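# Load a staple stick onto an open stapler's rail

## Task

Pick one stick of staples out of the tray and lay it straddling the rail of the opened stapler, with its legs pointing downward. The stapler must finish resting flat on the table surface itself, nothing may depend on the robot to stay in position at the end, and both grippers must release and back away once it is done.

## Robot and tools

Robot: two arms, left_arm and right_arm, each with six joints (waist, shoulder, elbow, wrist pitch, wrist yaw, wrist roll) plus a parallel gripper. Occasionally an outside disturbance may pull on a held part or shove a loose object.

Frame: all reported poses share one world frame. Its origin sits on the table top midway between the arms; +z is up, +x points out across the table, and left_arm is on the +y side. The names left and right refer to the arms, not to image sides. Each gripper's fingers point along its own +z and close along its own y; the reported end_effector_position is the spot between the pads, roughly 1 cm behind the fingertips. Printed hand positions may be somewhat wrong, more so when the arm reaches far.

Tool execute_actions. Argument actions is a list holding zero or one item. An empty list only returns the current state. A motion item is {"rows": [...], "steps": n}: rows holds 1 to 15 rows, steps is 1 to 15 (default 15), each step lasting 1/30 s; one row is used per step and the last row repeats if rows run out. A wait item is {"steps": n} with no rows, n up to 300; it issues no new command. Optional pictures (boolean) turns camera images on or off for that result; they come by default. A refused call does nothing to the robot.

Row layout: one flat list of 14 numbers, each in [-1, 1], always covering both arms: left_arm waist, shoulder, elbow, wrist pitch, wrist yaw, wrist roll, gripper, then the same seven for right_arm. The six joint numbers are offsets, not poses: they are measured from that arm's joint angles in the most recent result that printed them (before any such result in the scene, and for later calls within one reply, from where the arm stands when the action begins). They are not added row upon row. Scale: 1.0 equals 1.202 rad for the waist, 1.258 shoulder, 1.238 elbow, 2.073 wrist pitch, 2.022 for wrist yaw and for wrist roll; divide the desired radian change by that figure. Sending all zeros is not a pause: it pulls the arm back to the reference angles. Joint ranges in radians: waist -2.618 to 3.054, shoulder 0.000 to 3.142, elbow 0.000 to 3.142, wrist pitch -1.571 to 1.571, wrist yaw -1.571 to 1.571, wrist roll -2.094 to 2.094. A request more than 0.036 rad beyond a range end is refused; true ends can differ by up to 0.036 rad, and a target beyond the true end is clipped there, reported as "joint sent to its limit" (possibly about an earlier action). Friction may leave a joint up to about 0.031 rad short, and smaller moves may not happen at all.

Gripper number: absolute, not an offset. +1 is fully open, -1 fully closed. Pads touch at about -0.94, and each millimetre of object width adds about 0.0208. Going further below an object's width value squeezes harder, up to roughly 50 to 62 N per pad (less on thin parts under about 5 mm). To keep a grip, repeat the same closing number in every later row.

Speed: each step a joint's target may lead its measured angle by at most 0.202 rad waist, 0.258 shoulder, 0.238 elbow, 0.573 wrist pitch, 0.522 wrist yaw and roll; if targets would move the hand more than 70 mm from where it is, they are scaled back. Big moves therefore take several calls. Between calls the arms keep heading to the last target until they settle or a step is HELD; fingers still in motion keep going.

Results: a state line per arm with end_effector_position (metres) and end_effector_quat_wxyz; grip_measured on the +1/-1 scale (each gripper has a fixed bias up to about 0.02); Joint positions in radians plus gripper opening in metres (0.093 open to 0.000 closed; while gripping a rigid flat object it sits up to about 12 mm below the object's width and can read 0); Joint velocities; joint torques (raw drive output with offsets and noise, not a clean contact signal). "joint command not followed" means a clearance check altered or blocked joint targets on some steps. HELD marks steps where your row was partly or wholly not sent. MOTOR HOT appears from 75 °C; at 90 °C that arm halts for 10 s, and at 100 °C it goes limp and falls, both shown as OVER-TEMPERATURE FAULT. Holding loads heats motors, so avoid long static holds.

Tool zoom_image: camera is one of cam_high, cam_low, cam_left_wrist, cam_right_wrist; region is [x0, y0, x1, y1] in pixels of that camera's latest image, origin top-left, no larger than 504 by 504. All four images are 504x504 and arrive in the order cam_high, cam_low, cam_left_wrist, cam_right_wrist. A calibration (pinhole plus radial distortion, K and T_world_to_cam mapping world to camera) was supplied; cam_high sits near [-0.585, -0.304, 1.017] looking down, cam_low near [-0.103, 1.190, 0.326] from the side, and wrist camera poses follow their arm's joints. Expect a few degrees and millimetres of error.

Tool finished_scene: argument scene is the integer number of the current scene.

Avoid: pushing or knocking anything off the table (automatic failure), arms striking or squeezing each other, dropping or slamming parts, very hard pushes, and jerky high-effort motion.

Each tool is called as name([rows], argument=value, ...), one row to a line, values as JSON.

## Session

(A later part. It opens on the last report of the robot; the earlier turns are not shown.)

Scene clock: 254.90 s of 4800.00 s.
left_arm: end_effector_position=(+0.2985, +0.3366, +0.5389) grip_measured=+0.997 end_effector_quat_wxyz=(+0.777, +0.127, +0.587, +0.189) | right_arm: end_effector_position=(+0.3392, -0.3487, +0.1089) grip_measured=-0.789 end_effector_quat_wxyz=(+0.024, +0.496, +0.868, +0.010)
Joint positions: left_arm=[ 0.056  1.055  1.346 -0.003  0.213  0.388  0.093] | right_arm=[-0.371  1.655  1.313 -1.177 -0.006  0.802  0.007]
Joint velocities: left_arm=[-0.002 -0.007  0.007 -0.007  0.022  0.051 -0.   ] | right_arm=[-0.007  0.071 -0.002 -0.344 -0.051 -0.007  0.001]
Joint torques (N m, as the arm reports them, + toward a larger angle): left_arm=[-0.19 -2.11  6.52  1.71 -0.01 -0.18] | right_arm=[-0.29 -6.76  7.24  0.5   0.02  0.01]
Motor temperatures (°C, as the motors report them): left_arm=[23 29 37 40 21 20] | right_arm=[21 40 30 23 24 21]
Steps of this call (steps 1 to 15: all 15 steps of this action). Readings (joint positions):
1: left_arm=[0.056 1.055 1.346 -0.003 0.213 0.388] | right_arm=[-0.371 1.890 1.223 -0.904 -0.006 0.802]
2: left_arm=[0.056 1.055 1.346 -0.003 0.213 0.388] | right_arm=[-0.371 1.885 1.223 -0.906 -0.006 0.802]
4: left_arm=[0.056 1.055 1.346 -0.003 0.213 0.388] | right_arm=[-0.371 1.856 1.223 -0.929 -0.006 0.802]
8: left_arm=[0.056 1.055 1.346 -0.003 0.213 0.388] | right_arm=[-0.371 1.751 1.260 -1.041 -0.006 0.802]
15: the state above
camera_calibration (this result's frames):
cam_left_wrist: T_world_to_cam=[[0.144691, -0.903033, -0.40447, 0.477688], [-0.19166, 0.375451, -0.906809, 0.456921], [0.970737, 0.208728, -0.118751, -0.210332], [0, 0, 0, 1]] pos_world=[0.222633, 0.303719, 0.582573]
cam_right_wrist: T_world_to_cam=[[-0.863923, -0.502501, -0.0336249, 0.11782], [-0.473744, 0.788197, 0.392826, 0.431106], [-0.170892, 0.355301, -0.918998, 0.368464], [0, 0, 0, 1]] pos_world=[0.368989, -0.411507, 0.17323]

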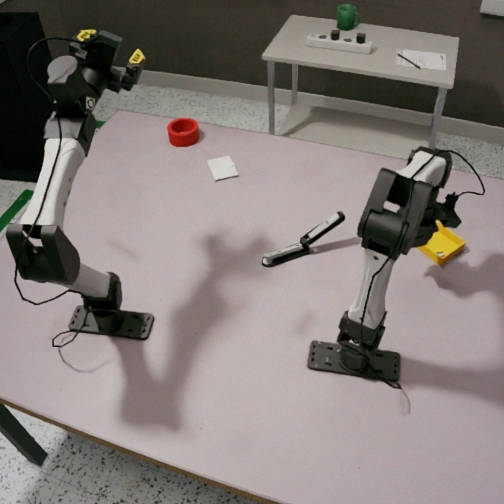

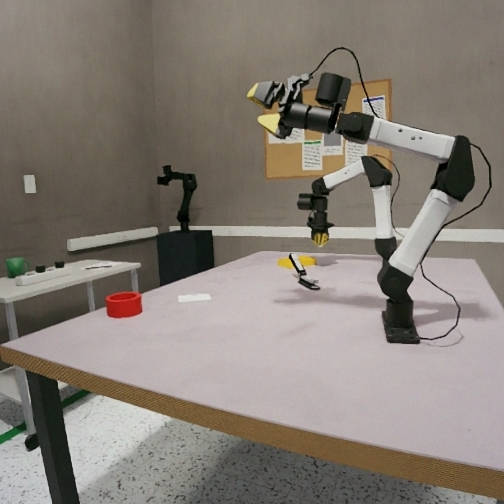

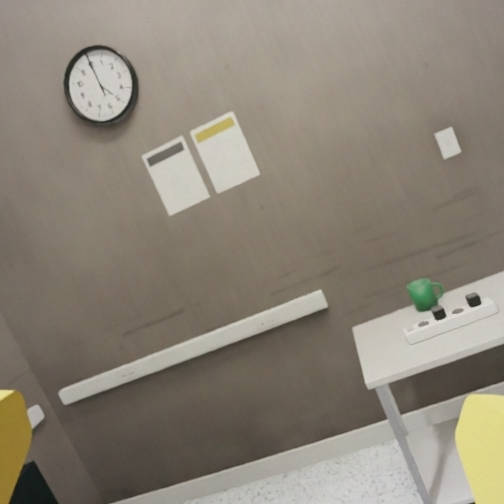

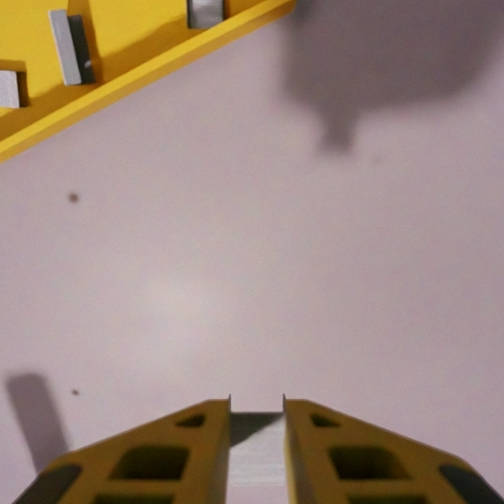

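zoom_image(camera="cam_right_wrist", region=[180, 370, 340, 504])

zoom_image(camera="cam_low", region=[270, 200, 370, 300])

Region (180, 370, 340, 504) of cam_right_wrist's 504x504 image, scaled by 3.150, with more detail than that image has; it fills the top 422 rows of this view, and the rest is white.

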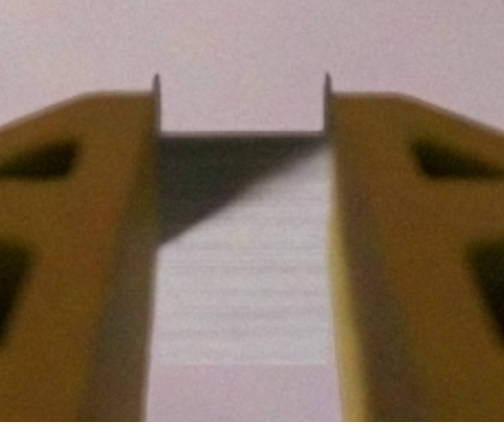

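Region (270, 200, 370, 300) of cam_low's 504x504 image, scaled by 5.040, with more detail than that image has.

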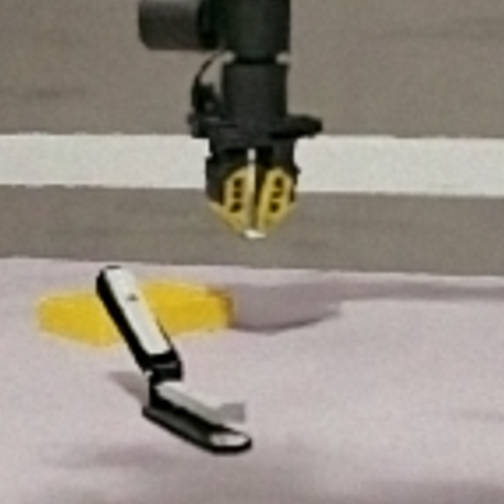

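execute_actions([
  {"rows":[[0,0,0,0,0,0,1,0.1,0,0.14,-0.11,0,-0.6,-0.8]]},
], pictures=false)

execute_actions([
  {"steps":10},
], pictures=false)

execute_actions([
  {"rows":[[0,0,0,0,0,0,1,0.74,0,0,0,0,-0.6,-0.8]]},
], pictures=false)

execute_actions([
  {"steps":40},
])

Scene clock: 271.23 s of 4800.00 s.
left_arm: end_effector_position=(+0.2985, +0.3366, +0.5389) grip_measured=+0.997 end_effector_quat_wxyz=(+0.777, +0.127, +0.587, +0.189) | right_arm: end_effector_position=(+0.3365, -0.3107, +0.1495) grip_measured=-0.789 end_effector_quat_wxyz=(+0.006, -0.100, +0.995, +0.002)
Joint positions: left_arm=[ 0.056  1.055  1.346 -0.003  0.213  0.388  0.093] | right_arm=[-0.248  1.655  1.475 -1.38  -0.006 -0.313  0.007]
Joint velocities: left_arm=[-0.002  0.007  0.012 -0.037 -0.037 -0.095 -0.   ] | right_arm=[-0.002  0.007 -0.017 -0.081 -0.095 -0.608 -0.001]
Joint torques (N m, as the arm reports them, + toward a larger angle): left_arm=[-0.17 -2.16  6.53  1.7   0.   -0.17] | right_arm=[-0.51 -7.25  7.42  0.37 -0.06 -0.07]
Motor temperatures (°C, as the motors report them): left_arm=[23 29 37 40 21 20] | right_arm=[21 39 30 23 24 21]
Steps of this call (steps 1 to 30: the robot went on to your last target; steps 31 to 100: nothing new was sent; then 12.50 s passed at rest; steps 101 to 115: all 15 steps of this action). Readings (joint positions):
101: left_arm=[0.056 1.055 1.346 -0.003 0.213 0.388] | right_arm=[-0.361 1.660 1.336 -1.248 -0.001 0.729]
102: left_arm=[0.056 1.055 1.346 -0.003 0.213 0.388] | right_arm=[-0.337 1.668 1.377 -1.289 0.001 0.631]
104: left_arm=[0.056 1.055 1.346 -0.003 0.213 0.388] | right_arm=[-0.279 1.665 1.445 -1.316 -0.001 0.434]
108: left_arm=[0.056 1.055 1.346 -0.003 0.213 0.388] | right_arm=[-0.248 1.655 1.475 -1.345 -0.006 0.040]
115: the state above

Scene clock: 271.57 s of 4800.00 s.
left_arm: end_effector_position=(+0.2985, +0.3366, +0.5389) grip_measured=+0.997 end_effector_quat_wxyz=(+0.777, +0.127, +0.587, +0.189) | right_arm: end_effector_position=(+0.3350, -0.3105, +0.1495) grip_measured=-0.789 end_effector_quat_wxyz=(+0.003, -0.141, +0.990, +0.002)
Joint positions: left_arm=[ 0.056  1.055  1.346 -0.003  0.213  0.388  0.093] | right_arm=[-0.248  1.655  1.475 -1.386 -0.006 -0.396  0.007]
Joint velocities: left_arm=[ 0.027  0.007  0.002  0.037 -0.007  0.022  0.   ] | right_arm=[ 0.002  0.002  0.002 -0.007 -0.022 -0.037 -0.001]
Joint torques (N m, as the arm reports them, + toward a larger angle): left_arm=[-0.15 -2.13  6.55  1.7  -0.02 -0.18] | right_arm=[-0.51 -7.2   7.45  0.32 -0.06 -0.05]
Motor temperatures (°C, as the motors report them): left_arm=[23 29 37 40 21 20] | right_arm=[21 39 30 23 24 21]
Steps of this call (steps 1 to 10: the robot went on to your last target). Readings (joint positions):
1: left_arm=[0.056 1.055 1.346 -0.003 0.213 0.388] | right_arm=[-0.248 1.655 1.475 -1.382 -0.006 -0.332]
2: left_arm=[0.056 1.055 1.346 -0.003 0.213 0.388] | right_arm=[-0.248 1.655 1.475 -1.383 -0.006 -0.347]
4: left_arm=[0.056 1.055 1.346 -0.003 0.213 0.388] | right_arm=[-0.248 1.655 1.475 -1.384 -0.006 -0.368]
8: left_arm=[0.056 1.055 1.346 -0.003 0.213 0.388] | right_arm=[-0.248 1.655 1.475 -1.386 -0.006 -0.391]
10: the state above

Scene clock: 272.07 s of 4800.00 s.
left_arm: end_effector_position=(+0.2985, +0.3366, +0.5389) grip_measured=+0.997 end_effector_quat_wxyz=(+0.777, +0.127, +0.587, +0.189) | right_arm: end_effector_position=(+0.2495, -0.0652, +0.1495) grip_measured=-0.789 end_effector_quat_wxyz=(-0.010, +0.913, -0.408, -0.005)
Joint positions: left_arm=[ 0.056  1.055  1.346 -0.003  0.213  0.388  0.093] | right_arm=[ 0.654  1.655  1.475 -1.376 -0.016 -1.511  0.007]
Joint velocities: left_arm=[-0.007 -0.002 -0.022  0.007 -0.066 -0.022 -0.   ] | right_arm=[ 0.452 -0.012 -0.002 -0.037 -0.081 -0.608  0.   ]
Joint torques (N m, as the arm reports them, + toward a larger angle): left_arm=[-0.13 -2.07  6.53  1.72  0.01 -0.19] | right_arm=[-3.56 -7.28  6.51  0.34  0.14 -0.02]
Motor temperatures (°C, as the motors report them): left_arm=[23 29 37 40 21 20] | right_arm=[21 39 30 23 24 21]
Steps of this call (steps 1 to 15: all 15 steps of this action). Readings (joint positions):
1: left_arm=[0.056 1.055 1.346 -0.003 0.213 0.388] | right_arm=[-0.229 1.655 1.475 -1.386 0.004 -0.468]
2: left_arm=[0.056 1.055 1.346 -0.003 0.213 0.388] | right_arm=[-0.185 1.655 1.475 -1.386 0.010 -0.566]
4: left_arm=[0.056 1.055 1.346 -0.003 0.213 0.388] | right_arm=[-0.052 1.655 1.475 -1.383 0.009 -0.762]
8: left_arm=[0.056 1.055 1.346 -0.003 0.213 0.388] | right_arm=[0.235 1.655 1.475 -1.377 0.002 -1.154]
15: the state above

Scene clock: 273.40 s of 4800.00 s.
left_arm: end_effector_position=(+0.2985, +0.3366, +0.5389) grip_measured=+0.997 end_effector_quat_wxyz=(+0.777, +0.127, +0.587, +0.189) | right_arm: end_effector_position=(+0.2499, -0.0656, +0.1495) grip_measured=-0.789 end_effector_quat_wxyz=(-0.010, +0.930, -0.366, -0.004)
Joint positions: left_arm=[ 0.056  1.055  1.346 -0.003  0.213  0.388  0.093] | right_arm=[ 0.653  1.655  1.475 -1.376 -0.015 -1.604  0.007]
Joint velocities: left_arm=[-0.007 -0.007 -0.022 -0.022  0.022 -0.081 -0.   ] | right_arm=[ 0.002  0.007 -0.007  0.007 -0.007 -0.007 -0.001]
Joint torques (N m, as the arm reports them, + toward a larger angle): left_arm=[-0.17 -2.15  6.54  1.71 -0.02 -0.18] | right_arm=[-1.11 -7.24  6.47  0.34  0.   -0.04]
Motor temperatures (°C, as the motors report them): left_arm=[23 29 37 40 21 20] | right_arm=[21 39 30 23 24 21]
Steps of this call (steps 1 to 30: the robot went on to your last target; steps 31 to 40: nothing new was sent). Readings (joint positions):
1: left_arm=[0.056 1.055 1.346 -0.003 0.213 0.388] | right_arm=[0.662 1.655 1.475 -1.376 -0.017 -1.530]
2: left_arm=[0.056 1.055 1.346 -0.003 0.213 0.388] | right_arm=[0.661 1.655 1.475 -1.376 -0.017 -1.545]
4: left_arm=[0.056 1.055 1.346 -0.003 0.213 0.388] | right_arm=[0.655 1.655 1.475 -1.376 -0.016 -1.566]
8: left_arm=[0.056 1.055 1.346 -0.003 0.213 0.388] | right_arm=[0.653 1.655 1.475 -1.376 -0.015 -1.588]
40: the state above
All arms were judged still, so your last target was given up. Only a new action makes them travel on or press farther. Fingers that are still opening or closing keep moving.
camera_calibration (this result's frames):
cam_left_wrist: T_world_to_cam=[[0.144691, -0.903033, -0.40447, 0.477688], [-0.19166, 0.375451, -0.906809, 0.456921], [0.970737, 0.208728, -0.118751, -0.210332], [0, 0, 0, 1]] pos_world=[0.222633, 0.303719, 0.582573]
cam_right_wrist: T_world_to_cam=[[0.686946, 0.726317, 0.0238645, -0.131292], [0.656291, -0.634148, 0.408826, -0.22844], [0.312071, -0.265179, -0.9123, 0.127466], [0, 0, 0, 1]] pos_world=[0.200336, -0.0157041, 0.212813]

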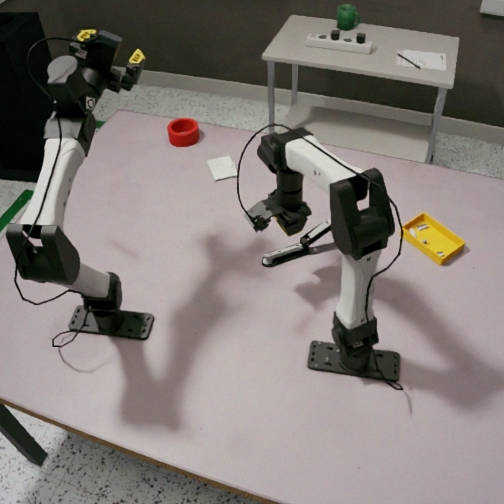

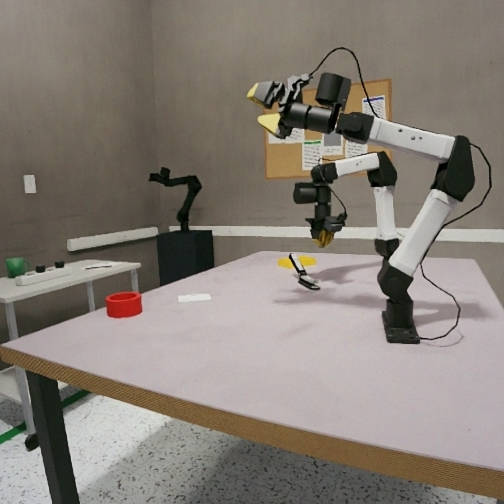

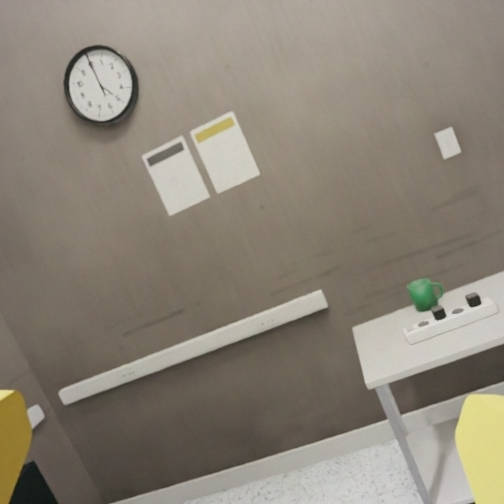

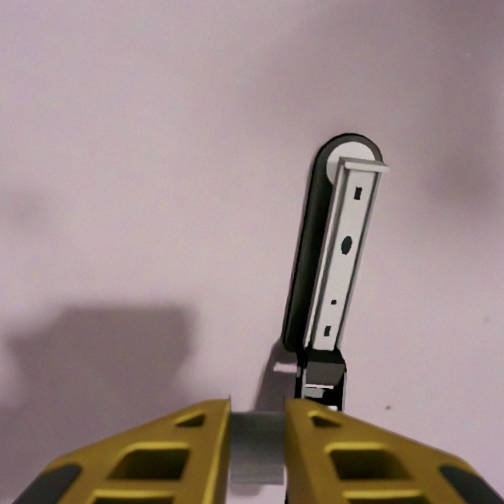

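execute_actions([
  {"rows":[[0,0,0,0,0,0,1,0,0.03,0,0.02,0,0.01,-0.8],[0,0,0,0,0,0,1,0,0.06,0,0.035,0,0.02,-0.8],[0,0,0,0,0,0,1,0,0.09,0,0.05,0,0.03,-0.8],[0,0,0,0,0,0,1,0,0.12,0,0.07,0,0.04,-0.8],[0,0,0,0,0,0,1,0,0.15,0,0.09,0,0.05,-0.8],[0,0,0,0,0,0,1,0,0.18,0,0.105,0,0.05,-0.8],[0,0,0,0,0,0,1,0,0.21,0,0.125,0,0.05,-0.8]]},
], pictures=false)

execute_actions([
  {"steps":25},
])

Scene clock: 281.23 s of 4800.00 s.
left_arm: end_effector_position=(+0.2985, +0.3366, +0.5389) grip_measured=+0.997 end_effector_quat_wxyz=(+0.777, +0.127, +0.587, +0.189) | right_arm: end_effector_position=(+0.2879, -0.0275, +0.0627) grip_measured=-0.789 end_effector_quat_wxyz=(+0.015, +0.913, -0.408, -0.013)
Joint positions: left_arm=[ 0.056  1.055  1.346 -0.003  0.213  0.388  0.093] | right_arm=[ 0.653  1.936  1.475 -1.147 -0.015 -1.514  0.007]
Joint velocities: left_arm=[-0.012 -0.017 -0.002 -0.022 -0.022 -0.037  0.   ] | right_arm=[-0.002 -0.056  0.007  0.095  0.037  0.022  0.001]
Joint torques (N m, as the arm reports them, + toward a larger angle): left_arm=[-0.13 -2.14  6.52  1.71 -0.01 -0.18] | right_arm=[ -0.27 -10.5    6.25   0.44  -0.1    0.06]
Motor temperatures (°C, as the motors report them): left_arm=[23 29 37 40 21 20] | right_arm=[21 39 30 23 24 21]
Steps of this call (steps 1 to 90: nothing new was sent; then 4.33 s passed at rest; steps 91 to 105: all 15 steps of this action). Readings (joint positions):
91: left_arm=[0.056 1.055 1.346 -0.003 0.213 0.388] | right_arm=[0.653 1.656 1.475 -1.375 -0.015 -1.602]
92: left_arm=[0.056 1.055 1.346 -0.003 0.213 0.388] | right_arm=[0.653 1.662 1.475 -1.370 -0.015 -1.596]
94: left_arm=[0.056 1.055 1.346 -0.003 0.213 0.388] | right_arm=[0.653 1.698 1.475 -1.346 -0.015 -1.578]
98: left_arm=[0.056 1.055 1.346 -0.003 0.213 0.388] | right_arm=[0.653 1.855 1.475 -1.236 -0.015 -1.537]
105: the state above

Scene clock: 282.07 s of 4800.00 s.
left_arm: end_effector_position=(+0.2985, +0.3366, +0.5389) grip_measured=+0.997 end_effector_quat_wxyz=(+0.777, +0.127, +0.587, +0.189) | right_arm: end_effector_position=(+0.2902, -0.0252, +0.0634) grip_measured=-0.789 end_effector_quat_wxyz=(+0.008, +0.912, -0.411, -0.011)
Joint positions: left_arm=[ 0.056  1.055  1.346 -0.003  0.213  0.388  0.093] | right_arm=[ 0.653  1.934  1.475 -1.134 -0.015 -1.508  0.007]
Joint velocities: left_arm=[ 0.002 -0.032 -0.007 -0.051 -0.007  0.037 -0.001] | right_arm=[ 0.002 -0.002  0.007 -0.022 -0.037 -0.051 -0.   ]
Joint torques (N m, as the arm reports them, + toward a larger angle): left_arm=[-0.21 -2.19  6.51  1.73 -0.01 -0.18] | right_arm=[ -0.29 -10.58   6.29   0.53  -0.1    0.06]
Motor temperatures (°C, as the motors report them): left_arm=[23 29 37 40 21 20] | right_arm=[21 39 30 23 24 21]
Steps of this call (steps 1 to 25: the robot went on to your last target). Readings (joint positions):
1: left_arm=[0.056 1.055 1.346 -0.003 0.213 0.388] | right_arm=[0.653 1.934 1.475 -1.144 -0.015 -1.513]
2: left_arm=[0.056 1.055 1.346 -0.003 0.213 0.388] | right_arm=[0.653 1.934 1.475 -1.142 -0.015 -1.512]
4: left_arm=[0.056 1.055 1.346 -0.003 0.213 0.388] | right_arm=[0.653 1.934 1.475 -1.139 -0.015 -1.511]
8: left_arm=[0.056 1.055 1.346 -0.003 0.213 0.388] | right_arm=[0.653 1.934 1.475 -1.136 -0.015 -1.509]
25: the state above
camera_calibration (this result's frames):
cam_left_wrist: T_world_to_cam=[[0.144691, -0.903033, -0.40447, 0.477688], [-0.19166, 0.375451, -0.906809, 0.456921], [0.970737, 0.208728, -0.118751, -0.210332], [0, 0, 0, 1]] pos_world=[0.222633, 0.303719, 0.582573]
cam_right_wrist: T_world_to_cam=[[0.753124, 0.65772, -0.0144869, -0.204774], [0.604436, -0.683081, 0.409948, -0.18028], [0.259735, -0.317498, -0.911994, 0.0609096], [0, 0, 0, 1]] pos_world=[0.247367, 0.0308767, 0.126488]

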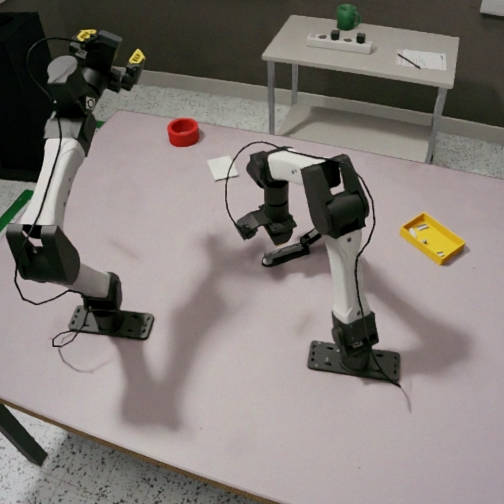

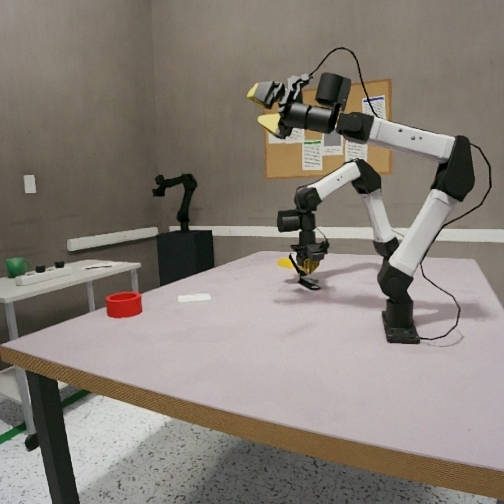

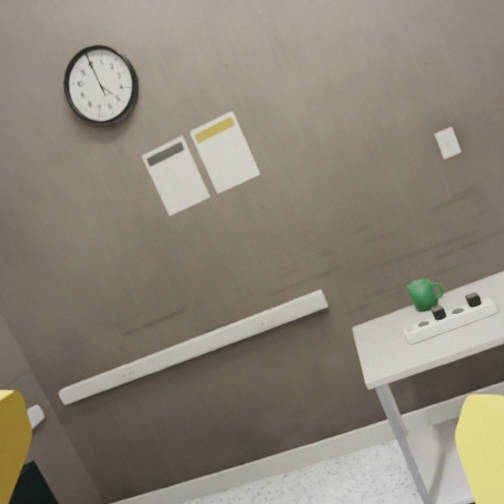

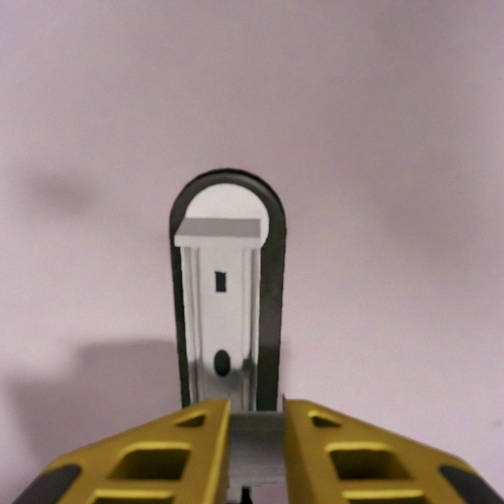

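execute_actions([
  {"rows":[[0,0,0,0,0,0,1,0,-0.04,-0.084,0.041,0,0,-0.8]]},
], pictures=false)

execute_actions([
  {"steps":20},
])

Scene clock: 291.30 s of 4800.00 s.
left_arm: end_effector_position=(+0.2985, +0.3366, +0.5389) grip_measured=+0.997 end_effector_quat_wxyz=(+0.777, +0.127, +0.587, +0.189) | right_arm: end_effector_position=(+0.2850, -0.0304, +0.0543) grip_measured=-0.789 end_effector_quat_wxyz=(+0.000, +0.912, -0.410, -0.008)
Joint positions: left_arm=[ 0.056  1.055  1.346 -0.003  0.213  0.388  0.093] | right_arm=[ 0.653  1.9    1.393 -1.069 -0.015 -1.508  0.007]
Joint velocities: left_arm=[-0.002  0.002  0.002 -0.051  0.022 -0.022  0.001] | right_arm=[-0.017 -0.022 -0.007  0.022  0.022  0.007 -0.001]
Joint torques (N m, as the arm reports them, + toward a larger angle): left_arm=[-0.14 -2.11  6.47  1.71 -0.02 -0.2 ] | right_arm=[ -0.27 -10.4    4.62   0.59  -0.1    0.  ]
Motor temperatures (°C, as the motors report them): left_arm=[23 28 37 41 21 20] | right_arm=[21 40 30 23 24 21]
Steps of this call (steps 1 to 15: the robot went on to your last target; steps 16 to 90: nothing new was sent; then 5.73 s passed at rest; steps 91 to 105: all 15 steps of this action). Readings (joint positions):
91: left_arm=[0.056 1.055 1.346 -0.003 0.213 0.388] | right_arm=[0.653 1.927 1.461 -1.118 -0.015 -1.508]
92: left_arm=[0.056 1.055 1.346 -0.003 0.213 0.388] | right_arm=[0.653 1.915 1.437 -1.098 -0.015 -1.508]
94: left_arm=[0.056 1.055 1.346 -0.003 0.213 0.388] | right_arm=[0.653 1.901 1.405 -1.093 -0.015 -1.508]
98: left_arm=[0.056 1.055 1.346 -0.003 0.213 0.388] | right_arm=[0.653 1.900 1.393 -1.084 -0.015 -1.508]
105: the state above

Scene clock: 291.97 s of 4800.00 s.
left_arm: end_effector_position=(+0.2985, +0.3366, +0.5389) grip_measured=+0.997 end_effector_quat_wxyz=(+0.777, +0.127, +0.587, +0.189) | right_arm: end_effector_position=(+0.2855, -0.0298, +0.0543) grip_measured=-0.789 end_effector_quat_wxyz=(-0.001, +0.912, -0.410, -0.007)
Joint positions: left_arm=[ 0.056  1.055  1.346 -0.003  0.213  0.388  0.093] | right_arm=[ 0.653  1.9    1.393 -1.066 -0.015 -1.508  0.007]
Joint velocities: left_arm=[ 0.007  0.007  0.007 -0.051 -0.11   0.007 -0.002] | right_arm=[ 0.007 -0.022 -0.012  0.095 -0.037  0.081 -0.001]
Joint torques (N m, as the arm reports them, + toward a larger angle): left_arm=[-0.17 -2.16  6.54  1.71  0.   -0.17] | right_arm=[ -0.27 -10.46   4.75   0.57  -0.1    0.  ]
Motor temperatures (°C, as the motors report them): left_arm=[23 28 37 41 21 20] | right_arm=[21 40 30 23 24 21]
Steps of this call (steps 1 to 15: the robot went on to your last target; steps 16 to 20: nothing new was sent). Readings (joint positions):
1: left_arm=[0.056 1.055 1.346 -0.003 0.213 0.388] | right_arm=[0.653 1.900 1.393 -1.068 -0.015 -1.508]
2: left_arm=[0.056 1.055 1.346 -0.003 0.213 0.388] | right_arm=[0.653 1.900 1.393 -1.068 -0.015 -1.508]
4: left_arm=[0.056 1.055 1.346 -0.003 0.213 0.388] | right_arm=[0.653 1.900 1.393 -1.067 -0.015 -1.508]
8: left_arm=[0.056 1.055 1.346 -0.003 0.213 0.388] | right_arm=[0.653 1.900 1.393 -1.066 -0.015 -1.508]
20: the state above
All arms were judged still, so your last target was given up. Only a new action makes them travel on or press farther. Fingers that are still opening or closing keep moving.
camera_calibration (this result's frames):
cam_left_wrist: T_world_to_cam=[[0.144691, -0.903033, -0.40447, 0.477688], [-0.19166, 0.375451, -0.906809, 0.456921], [0.970737, 0.208728, -0.118751, -0.210332], [0, 0, 0, 1]] pos_world=[0.222633, 0.303719, 0.582573]
cam_right_wrist: T_world_to_cam=[[0.753191, 0.657787, 0.00454033, -0.199369], [0.598925, -0.688613, 0.408779, -0.175443], [0.272016, -0.305169, -0.912622, 0.0492019], [0, 0, 0, 1]] pos_world=[0.241857, 0.0253444, 0.117526]

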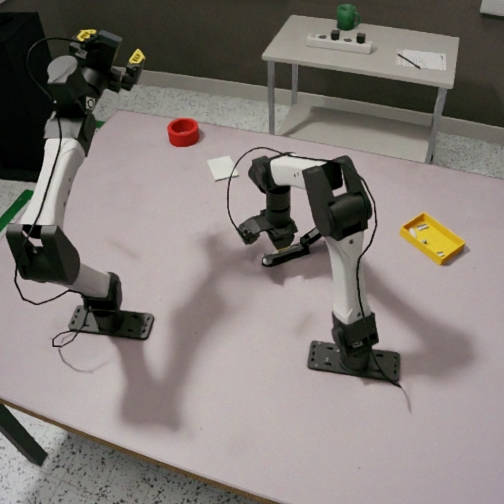

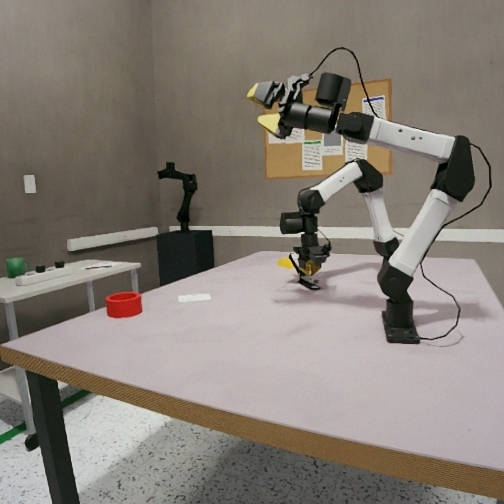

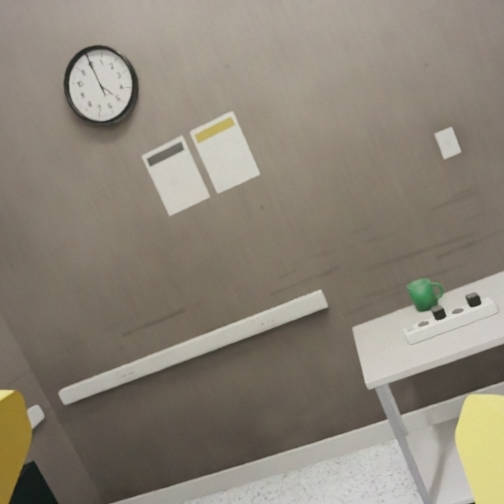

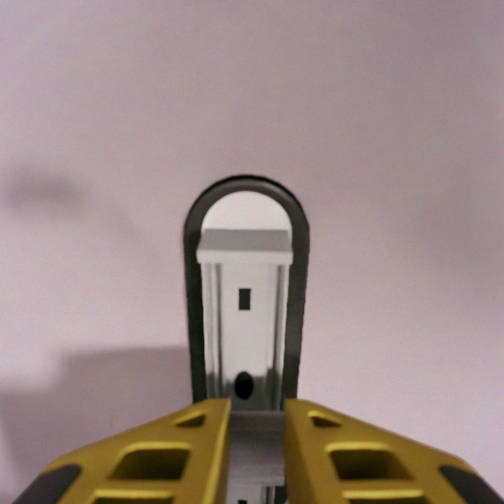

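execute_actions([
  {"rows":[[0,0,0,0,0,0,1,0,0,0,-0.013,0,0.01,-0.8]]},
], pictures=false)

execute_actions([
  {"rows":[[0,0,0,0,0,0,1,0,0.026,0,0,0,0,-0.8]]},
])

Scene clock: 297.50 s of 4800.00 s.
left_arm: end_effector_position=(+0.2985, +0.3366, +0.5389) grip_measured=+0.997 end_effector_quat_wxyz=(+0.777, +0.127, +0.587, +0.189) | right_arm: end_effector_position=(+0.2839, -0.0315, +0.0543) grip_measured=-0.789 end_effector_quat_wxyz=(+0.003, +0.909, -0.417, -0.009)
Joint positions: left_arm=[ 0.056  1.055  1.346 -0.003  0.213  0.388  0.093] | right_arm=[ 0.653  1.9    1.393 -1.075 -0.015 -1.495  0.007]
Joint velocities: left_arm=[-0.002 -0.007 -0.002  0.007  0.007 -0.007  0.   ] | right_arm=[-0.012  0.002  0.002  0.037  0.037 -0.022 -0.   ]
Joint torques (N m, as the arm reports them, + toward a larger angle): left_arm=[-0.18 -2.13  6.6   1.71  0.   -0.18] | right_arm=[-0.27 -9.29  6.27  0.23 -0.1   0.04]
Motor temperatures (°C, as the motors report them): left_arm=[23 28 37 41 21 20] | right_arm=[21 41 30 23 24 21]
Steps of this call (steps 1 to 90: nothing new was sent; then 2.03 s passed at rest; steps 91 to 105: all 15 steps of this action). Readings (joint positions):
91: left_arm=[0.056 1.055 1.346 -0.003 0.213 0.388] | right_arm=[0.653 1.900 1.393 -1.067 -0.015 -1.506]
92: left_arm=[0.056 1.055 1.346 -0.003 0.213 0.388] | right_arm=[0.653 1.900 1.393 -1.068 -0.015 -1.504]
94: left_arm=[0.056 1.055 1.346 -0.003 0.213 0.388] | right_arm=[0.653 1.900 1.393 -1.071 -0.015 -1.500]
98: left_arm=[0.056 1.055 1.346 -0.003 0.213 0.388] | right_arm=[0.653 1.900 1.393 -1.074 -0.015 -1.496]
105: the state above

Scene clock: 298.00 s of 4800.00 s.
left_arm: end_effector_position=(+0.2985, +0.3366, +0.5389) grip_measured=+0.997 end_effector_quat_wxyz=(+0.777, +0.127, +0.587, +0.189) | right_arm: end_effector_position=(+0.2832, -0.0322, +0.0488) grip_measured=-0.789 end_effector_quat_wxyz=(+0.011, +0.909, -0.417, -0.012)
Joint positions: left_arm=[ 0.056  1.055  1.346 -0.003  0.213  0.388  0.093] | right_arm=[ 0.653  1.917  1.393 -1.075 -0.015 -1.495  0.007]
Joint velocities: left_arm=[ 0.012  0.012 -0.022 -0.051 -0.051 -0.022  0.001] | right_arm=[-0.012 -0.012 -0.002 -0.037  0.022  0.037  0.   ]
Joint torques (N m, as the arm reports them, + toward a larger angle): left_arm=[-0.19 -2.17  6.54  1.7  -0.01 -0.18] | right_arm=[-0.3  -8.23  6.2   0.34 -0.11  0.  ]
Motor temperatures (°C, as the motors report them): left_arm=[23 28 37 41 21 20] | right_arm=[21 41 30 23 24 21]
Steps of this call (steps 1 to 15: all 15 steps of this action). Readings (joint positions):
1: left_arm=[0.056 1.055 1.346 -0.003 0.213 0.388] | right_arm=[0.653 1.901 1.393 -1.075 -0.015 -1.495]
2: left_arm=[0.056 1.055 1.346 -0.003 0.213 0.388] | right_arm=[0.653 1.903 1.393 -1.075 -0.015 -1.495]
4: left_arm=[0.056 1.055 1.346 -0.003 0.213 0.388] | right_arm=[0.653 1.910 1.393 -1.075 -0.015 -1.495]
8: left_arm=[0.056 1.055 1.346 -0.003 0.213 0.388] | right_arm=[0.653 1.917 1.393 -1.075 -0.015 -1.495]
15: the state above
camera_calibration (this result's frames):
cam_left_wrist: T_world_to_cam=[[0.144691, -0.903033, -0.40447, 0.477688], [-0.19166, 0.375451, -0.906809, 0.456921], [0.970737, 0.208728, -0.118751, -0.210332], [0, 0, 0, 1]] pos_world=[0.222633, 0.303719, 0.582573]
cam_right_wrist: T_world_to_cam=[[0.761989, 0.64722, -0.0218882, -0.197543], [0.597074, -0.689061, 0.410729, -0.173023], [0.250749, -0.32604, -0.911495, 0.0494495], [0, 0, 0, 1]] pos_world=[0.241433, 0.0247527, 0.111815]

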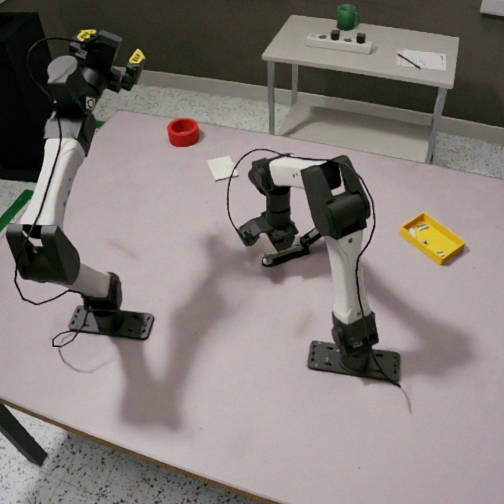

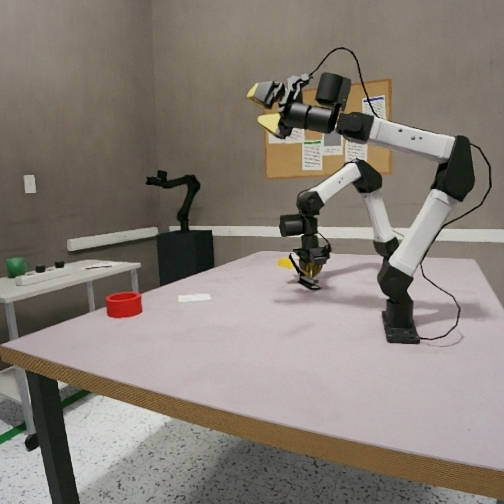

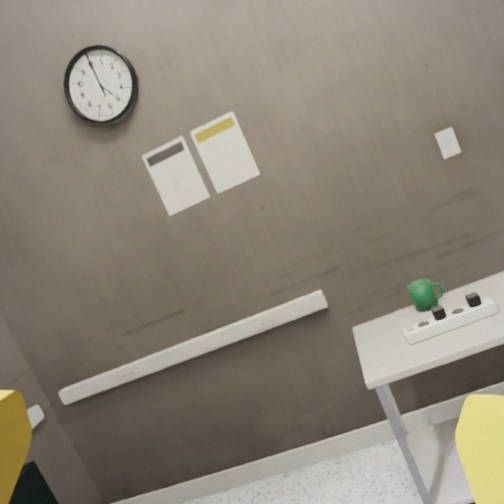

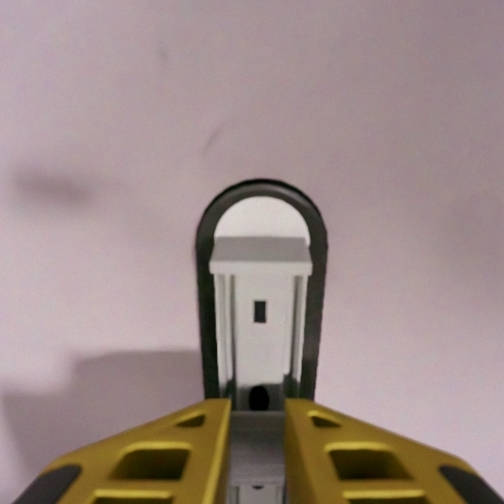

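Centred. Lower with a slight outward compensation.

execute_actions([
  {"rows":[[0,0,0,0,0,0,1,0,0.026,0,0.0105,0,0,-0.8]]},
])

zoom_image(camera="cam_right_wrist", region=[170, 330, 350, 504])

Scene clock: 302.03 s of 4800.00 s.
left_arm: end_effector_position=(+0.2985, +0.3366, +0.5389) grip_measured=+0.997 end_effector_quat_wxyz=(+0.777, +0.127, +0.587, +0.189) | right_arm: end_effector_position=(+0.2835, -0.0319, +0.0437) grip_measured=-0.789 end_effector_quat_wxyz=(+0.016, +0.909, -0.417, -0.014)
Joint positions: left_arm=[ 0.056  1.055  1.346 -0.003  0.213  0.388  0.093] | right_arm=[ 0.653  1.933  1.393 -1.069 -0.015 -1.495  0.007]
Joint velocities: left_arm=[ 0.002  0.012 -0.017  0.022 -0.037  0.022  0.   ] | right_arm=[-0.012 -0.007  0.012 -0.022  0.037 -0.037  0.   ]
Joint torques (N m, as the arm reports them, + toward a larger angle): left_arm=[-0.16 -2.17  6.58  1.71 -0.02 -0.19] | right_arm=[-0.24 -8.26  6.14  0.46 -0.11  0.01]
Motor temperatures (°C, as the motors report them): left_arm=[23 28 37 41 21 20] | right_arm=[21 41 30 23 24 21]
Steps of this call (steps 1 to 15: the robot went on to your last target; steps 16 to 90: nothing new was sent; then 0.53 s passed at rest; steps 91 to 105: all 15 steps of this action). Readings (joint positions):
91: left_arm=[0.056 1.055 1.346 -0.003 0.213 0.388] | right_arm=[0.653 1.918 1.393 -1.075 -0.015 -1.495]
92: left_arm=[0.056 1.055 1.346 -0.003 0.213 0.388] | right_arm=[0.653 1.920 1.393 -1.074 -0.015 -1.495]
94: left_arm=[0.056 1.055 1.346 -0.003 0.213 0.388] | right_arm=[0.653 1.927 1.393 -1.072 -0.015 -1.495]
98: left_arm=[0.056 1.055 1.346 -0.003 0.213 0.388] | right_arm=[0.653 1.933 1.393 -1.069 -0.015 -1.495]
105: the state above
camera_calibration (this result's frames):
cam_left_wrist: T_world_to_cam=[[0.144691, -0.903033, -0.40447, 0.477688], [-0.19166, 0.375451, -0.906809, 0.456921], [0.970737, 0.208728, -0.118751, -0.210332], [0, 0, 0, 1]] pos_world=[0.222633, 0.303719, 0.582573]
cam_right_wrist: T_world_to_cam=[[0.76181, 0.64704, -0.0313886, -0.19762], [0.59984, -0.686283, 0.411347, -0.171609], [0.244617, -0.332197, -0.910938, 0.0463126], [0, 0, 0, 1]] pos_world=[0.242158, 0.0254804, 0.106576]

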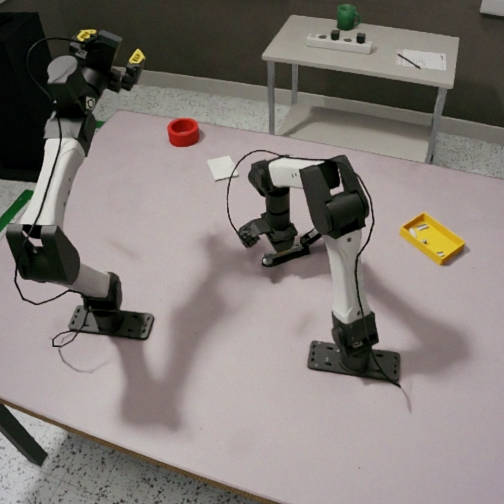

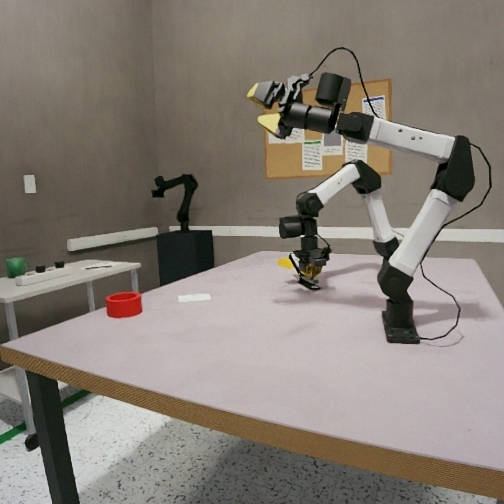

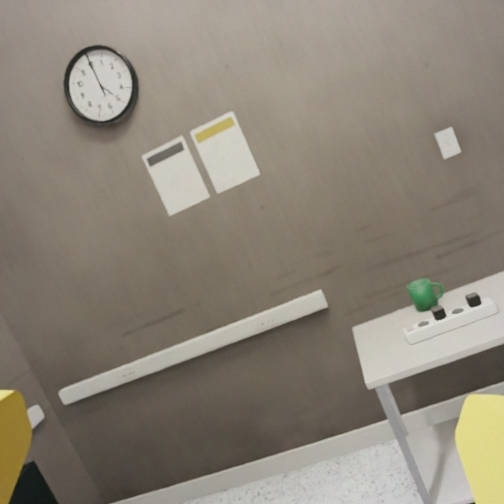

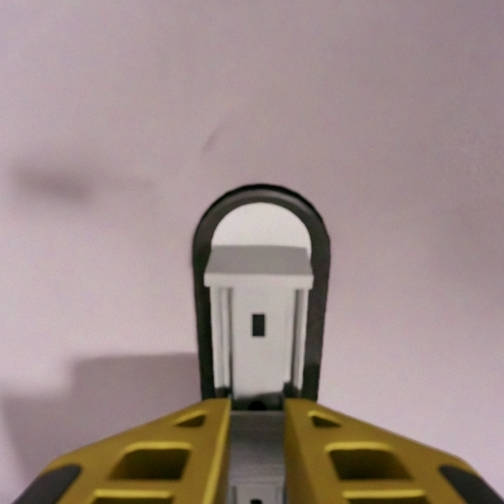

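Region (170, 330, 350, 504) of cam_right_wrist's 504x504 image, scaled by 2.800, with more detail than that image has; it fills the top 487 rows of this view, and the rest is white.

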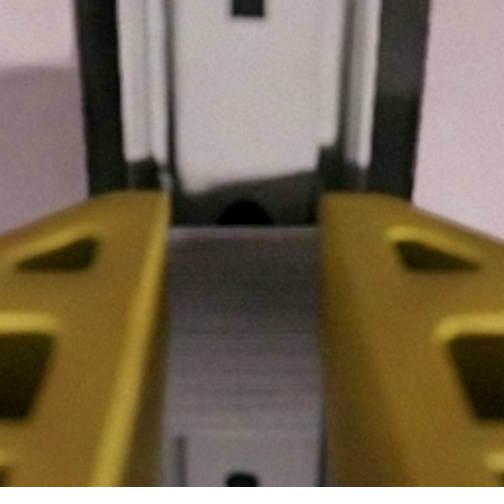

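Straddling. Release and lift.

execute_actions([
  {"rows":[[0,0,0,0,0,0,1,0,0,0,0,0,0,-0.77],[0,0,0,0,0,0,1,0,0,0,0,0,0,-0.74],[0,0,0,0,0,0,1,0,0,0,0,0,0,-0.71],[0,0,0,0,0,0,1,0,0,0,0,0,0,-0.68],[0,0,0,0,0,0,1,0,0,0,0,0,0,-0.65],[0,0,0,0,0,0,1,0,0,0,0,0,0,-0.62],[0,0,0,0,0,0,1,0,0,0,0,0,0,-0.58]]},
], pictures=false)

execute_actions([
  {"rows":[[0,0,0,0,0,0,1,0,-0.03,0,0,0,0,-0.58],[0,0,0,0,0,0,1,0,-0.05,0,-0.01,0,0,-0.58],[0,0,0,0,0,0,1,0,-0.08,0,-0.02,0,0,-0.58],[0,0,0,0,0,0,1,0,-0.12,0,-0.03,0,0,-0.58],[0,0,0,0,0,0,1,0.05,-0.16,0,-0.04,0,0,-0.58],[0,0,0,0,0,0,1,0.08,-0.2,0,-0.05,0,0,-0.58]]},
], pictures=false)

execute_actions([
  {"steps":15},
])

zoom_image(camera="cam_low", region=[280, 250, 340, 300])

Scene clock: 312.27 s of 4800.00 s.
left_arm: end_effector_position=(+0.2985, +0.3366, +0.5389) grip_measured=+0.997 end_effector_quat_wxyz=(+0.777, +0.127, +0.587, +0.189) | right_arm: end_effector_position=(+0.2835, -0.0319, +0.0437) grip_measured=-0.582 end_effector_quat_wxyz=(+0.016, +0.909, -0.417, -0.014)
Joint positions: left_arm=[ 0.056  1.055  1.346 -0.003  0.213  0.388  0.093] | right_arm=[ 0.653  1.933  1.393 -1.069 -0.015 -1.495  0.017]
Joint velocities: left_arm=[-0.002  0.002 -0.002 -0.037  0.037  0.007 -0.002] | right_arm=[-0.002  0.012 -0.007 -0.037  0.037  0.066  0.001]
Joint torques (N m, as the arm reports them, + toward a larger angle): left_arm=[-0.12 -2.17  6.51  1.7   0.   -0.19] | right_arm=[-0.26 -9.44  6.2   0.32 -0.11  0.  ]
Motor temperatures (°C, as the motors report them): left_arm=[23 28 37 41 21 20] | right_arm=[21 41 30 23 24 21]
Steps of this call (steps 1 to 15: the robot went on to your last target; steps 16 to 90: nothing new was sent; then 6.73 s passed at rest; steps 91 to 105: all 15 steps of this action). Readings (joint positions):
91: left_arm=[0.056 1.055 1.346 -0.003 0.213 0.388] | right_arm=[0.653 1.933 1.393 -1.069 -0.015 -1.495]
92: left_arm=[0.056 1.055 1.346 -0.003 0.213 0.388] | right_arm=[0.653 1.933 1.393 -1.069 -0.015 -1.495]
94: left_arm=[0.056 1.055 1.346 -0.003 0.213 0.388] | right_arm=[0.653 1.933 1.393 -1.069 -0.015 -1.495]
98: left_arm=[0.056 1.055 1.346 -0.003 0.213 0.388] | right_arm=[0.653 1.933 1.393 -1.069 -0.015 -1.495]
105: the state above

Scene clock: 312.77 s of 4800.00 s.
left_arm: end_effector_position=(+0.2985, +0.3366, +0.5389) grip_measured=+0.997 end_effector_quat_wxyz=(+0.777, +0.127, +0.587, +0.189) | right_arm: end_effector_position=(+0.2504, -0.0182, +0.1291) grip_measured=-0.582 end_effector_quat_wxyz=(-0.075, +0.926, -0.370, +0.015)
Joint positions: left_arm=[ 0.056  1.055  1.346 -0.003  0.213  0.388  0.093] | right_arm=[ 0.751  1.663  1.393 -1.148 -0.017 -1.495  0.017]
Joint velocities: left_arm=[-0.002  0.027 -0.007  0.066  0.037  0.007  0.001] | right_arm=[-0.012  0.046  0.007 -0.066 -0.022 -0.007 -0.001]
Joint torques (N m, as the arm reports them, + toward a larger angle): left_arm=[-0.17 -2.14  6.5   1.69  0.01 -0.18] | right_arm=[-0.52 -6.68  6.75  0.62 -0.08  0.02]
Motor temperatures (°C, as the motors report them): left_arm=[23 28 37 41 21 20] | right_arm=[21 41 30 23 24 21]
Steps of this call (steps 1 to 15: all 15 steps of this action). Readings (joint positions):
1: left_arm=[0.056 1.055 1.346 -0.003 0.213 0.388] | right_arm=[0.653 1.931 1.393 -1.069 -0.015 -1.495]
2: left_arm=[0.056 1.055 1.346 -0.003 0.213 0.388] | right_arm=[0.653 1.926 1.393 -1.070 -0.015 -1.495]
4: left_arm=[0.056 1.055 1.346 -0.003 0.213 0.388] | right_arm=[0.653 1.893 1.393 -1.077 -0.015 -1.495]
8: left_arm=[0.056 1.055 1.346 -0.003 0.213 0.388] | right_arm=[0.712 1.728 1.393 -1.113 -0.011 -1.495]
15: the state above

Scene clock: 313.27 s of 4800.00 s.
left_arm: end_effector_position=(+0.2985, +0.3366, +0.5389) grip_measured=+0.997 end_effector_quat_wxyz=(+0.777, +0.127, +0.587, +0.189) | right_arm: end_effector_position=(+0.2493, -0.0196, +0.1281) grip_measured=-0.582 end_effector_quat_wxyz=(-0.070, +0.926, -0.370, +0.013)
Joint positions: left_arm=[ 0.056  1.055  1.346 -0.003  0.213  0.388  0.093] | right_arm=[ 0.751  1.666  1.393 -1.155 -0.017 -1.495  0.017]
Joint velocities: left_arm=[-0.002 -0.027  0.002 -0.037  0.022  0.095  0.002] | right_arm=[ 0.007 -0.012 -0.007 -0.022  0.154 -0.051  0.   ]
Joint torques (N m, as the arm reports them, + toward a larger angle): left_arm=[-0.25 -2.05  6.5   1.71 -0.01 -0.18] | right_arm=[-0.49 -6.52  6.7   0.57 -0.08  0.01]
Motor temperatures (°C, as the motors report them): left_arm=[23 28 37 41 21 20] | right_arm=[21 41 30 23 24 21]
Steps of this call (steps 1 to 15: the robot went on to your last target). Readings (joint positions):
1: left_arm=[0.056 1.055 1.346 -0.003 0.213 0.388] | right_arm=[0.751 1.665 1.393 -1.149 -0.017 -1.495]
2: left_arm=[0.056 1.055 1.346 -0.003 0.213 0.388] | right_arm=[0.751 1.665 1.393 -1.151 -0.017 -1.495]
4: left_arm=[0.056 1.055 1.346 -0.003 0.213 0.388] | right_arm=[0.751 1.666 1.393 -1.153 -0.017 -1.495]
8: left_arm=[0.056 1.055 1.346 -0.003 0.213 0.388] | right_arm=[0.751 1.666 1.393 -1.154 -0.017 -1.495]
15: the state above
All arms were judged still, so your last target was given up. Only a new action makes them travel on or press farther. Fingers that are still opening or closing keep moving.
camera_calibration (this result's frames):
cam_left_wrist: T_world_to_cam=[[0.144691, -0.903033, -0.40447, 0.477688], [-0.19166, 0.375451, -0.906809, 0.456921], [0.970737, 0.208728, -0.118751, -0.210332], [0, 0, 0, 1]] pos_world=[0.222633, 0.303719, 0.582573]
cam_right_wrist: T_world_to_cam=[[0.68783, 0.710526, 0.148467, -0.180228], [0.618883, -0.680931, 0.391557, -0.179511], [0.379307, -0.177441, -0.908097, 0.104764], [0, 0, 0, 1]] pos_world=[0.195325, 0.0244115, 0.192183]

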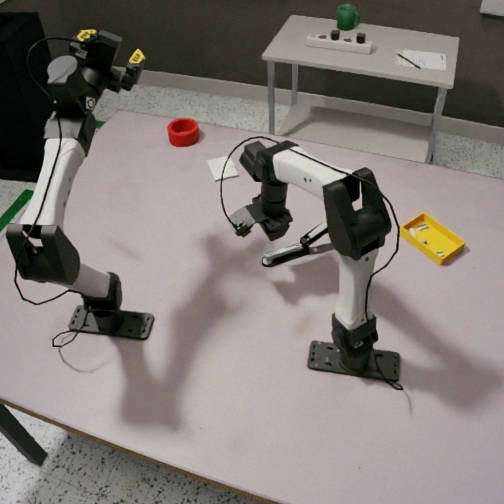

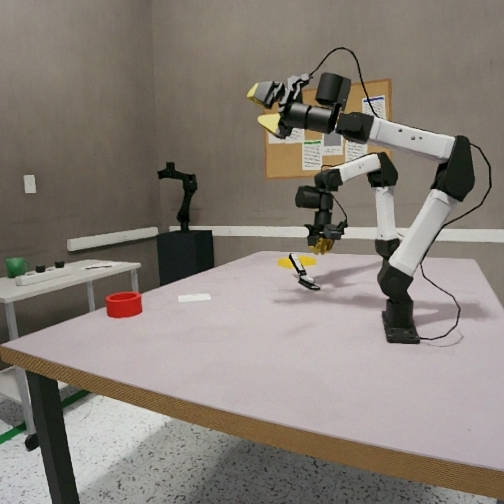

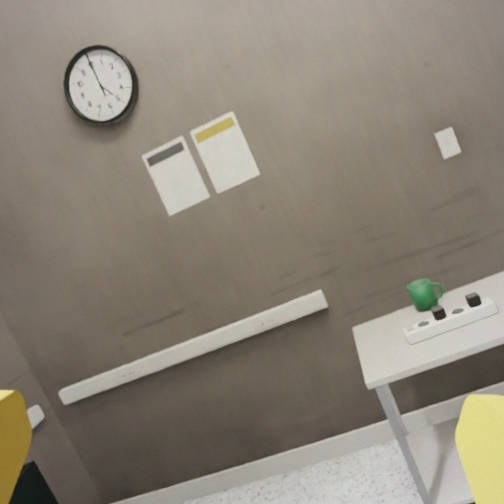

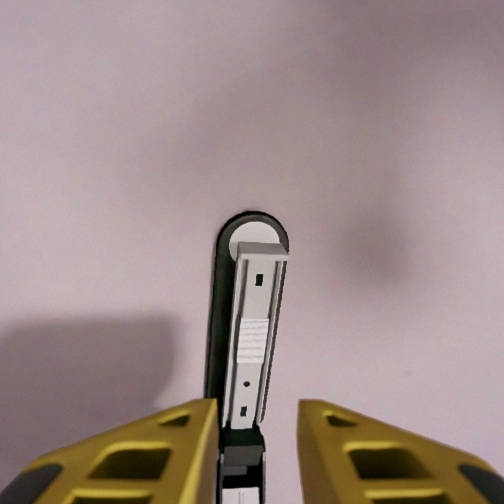

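Region (280, 250, 340, 300) of cam_low's 504x504 image, scaled by 8.400, with more detail than that image has.

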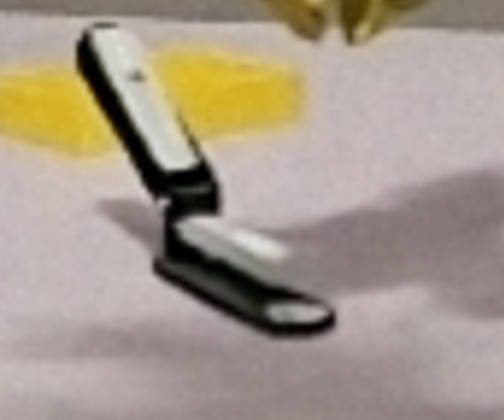

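finished_scene(scene=2)

The scene is finished: the task was done.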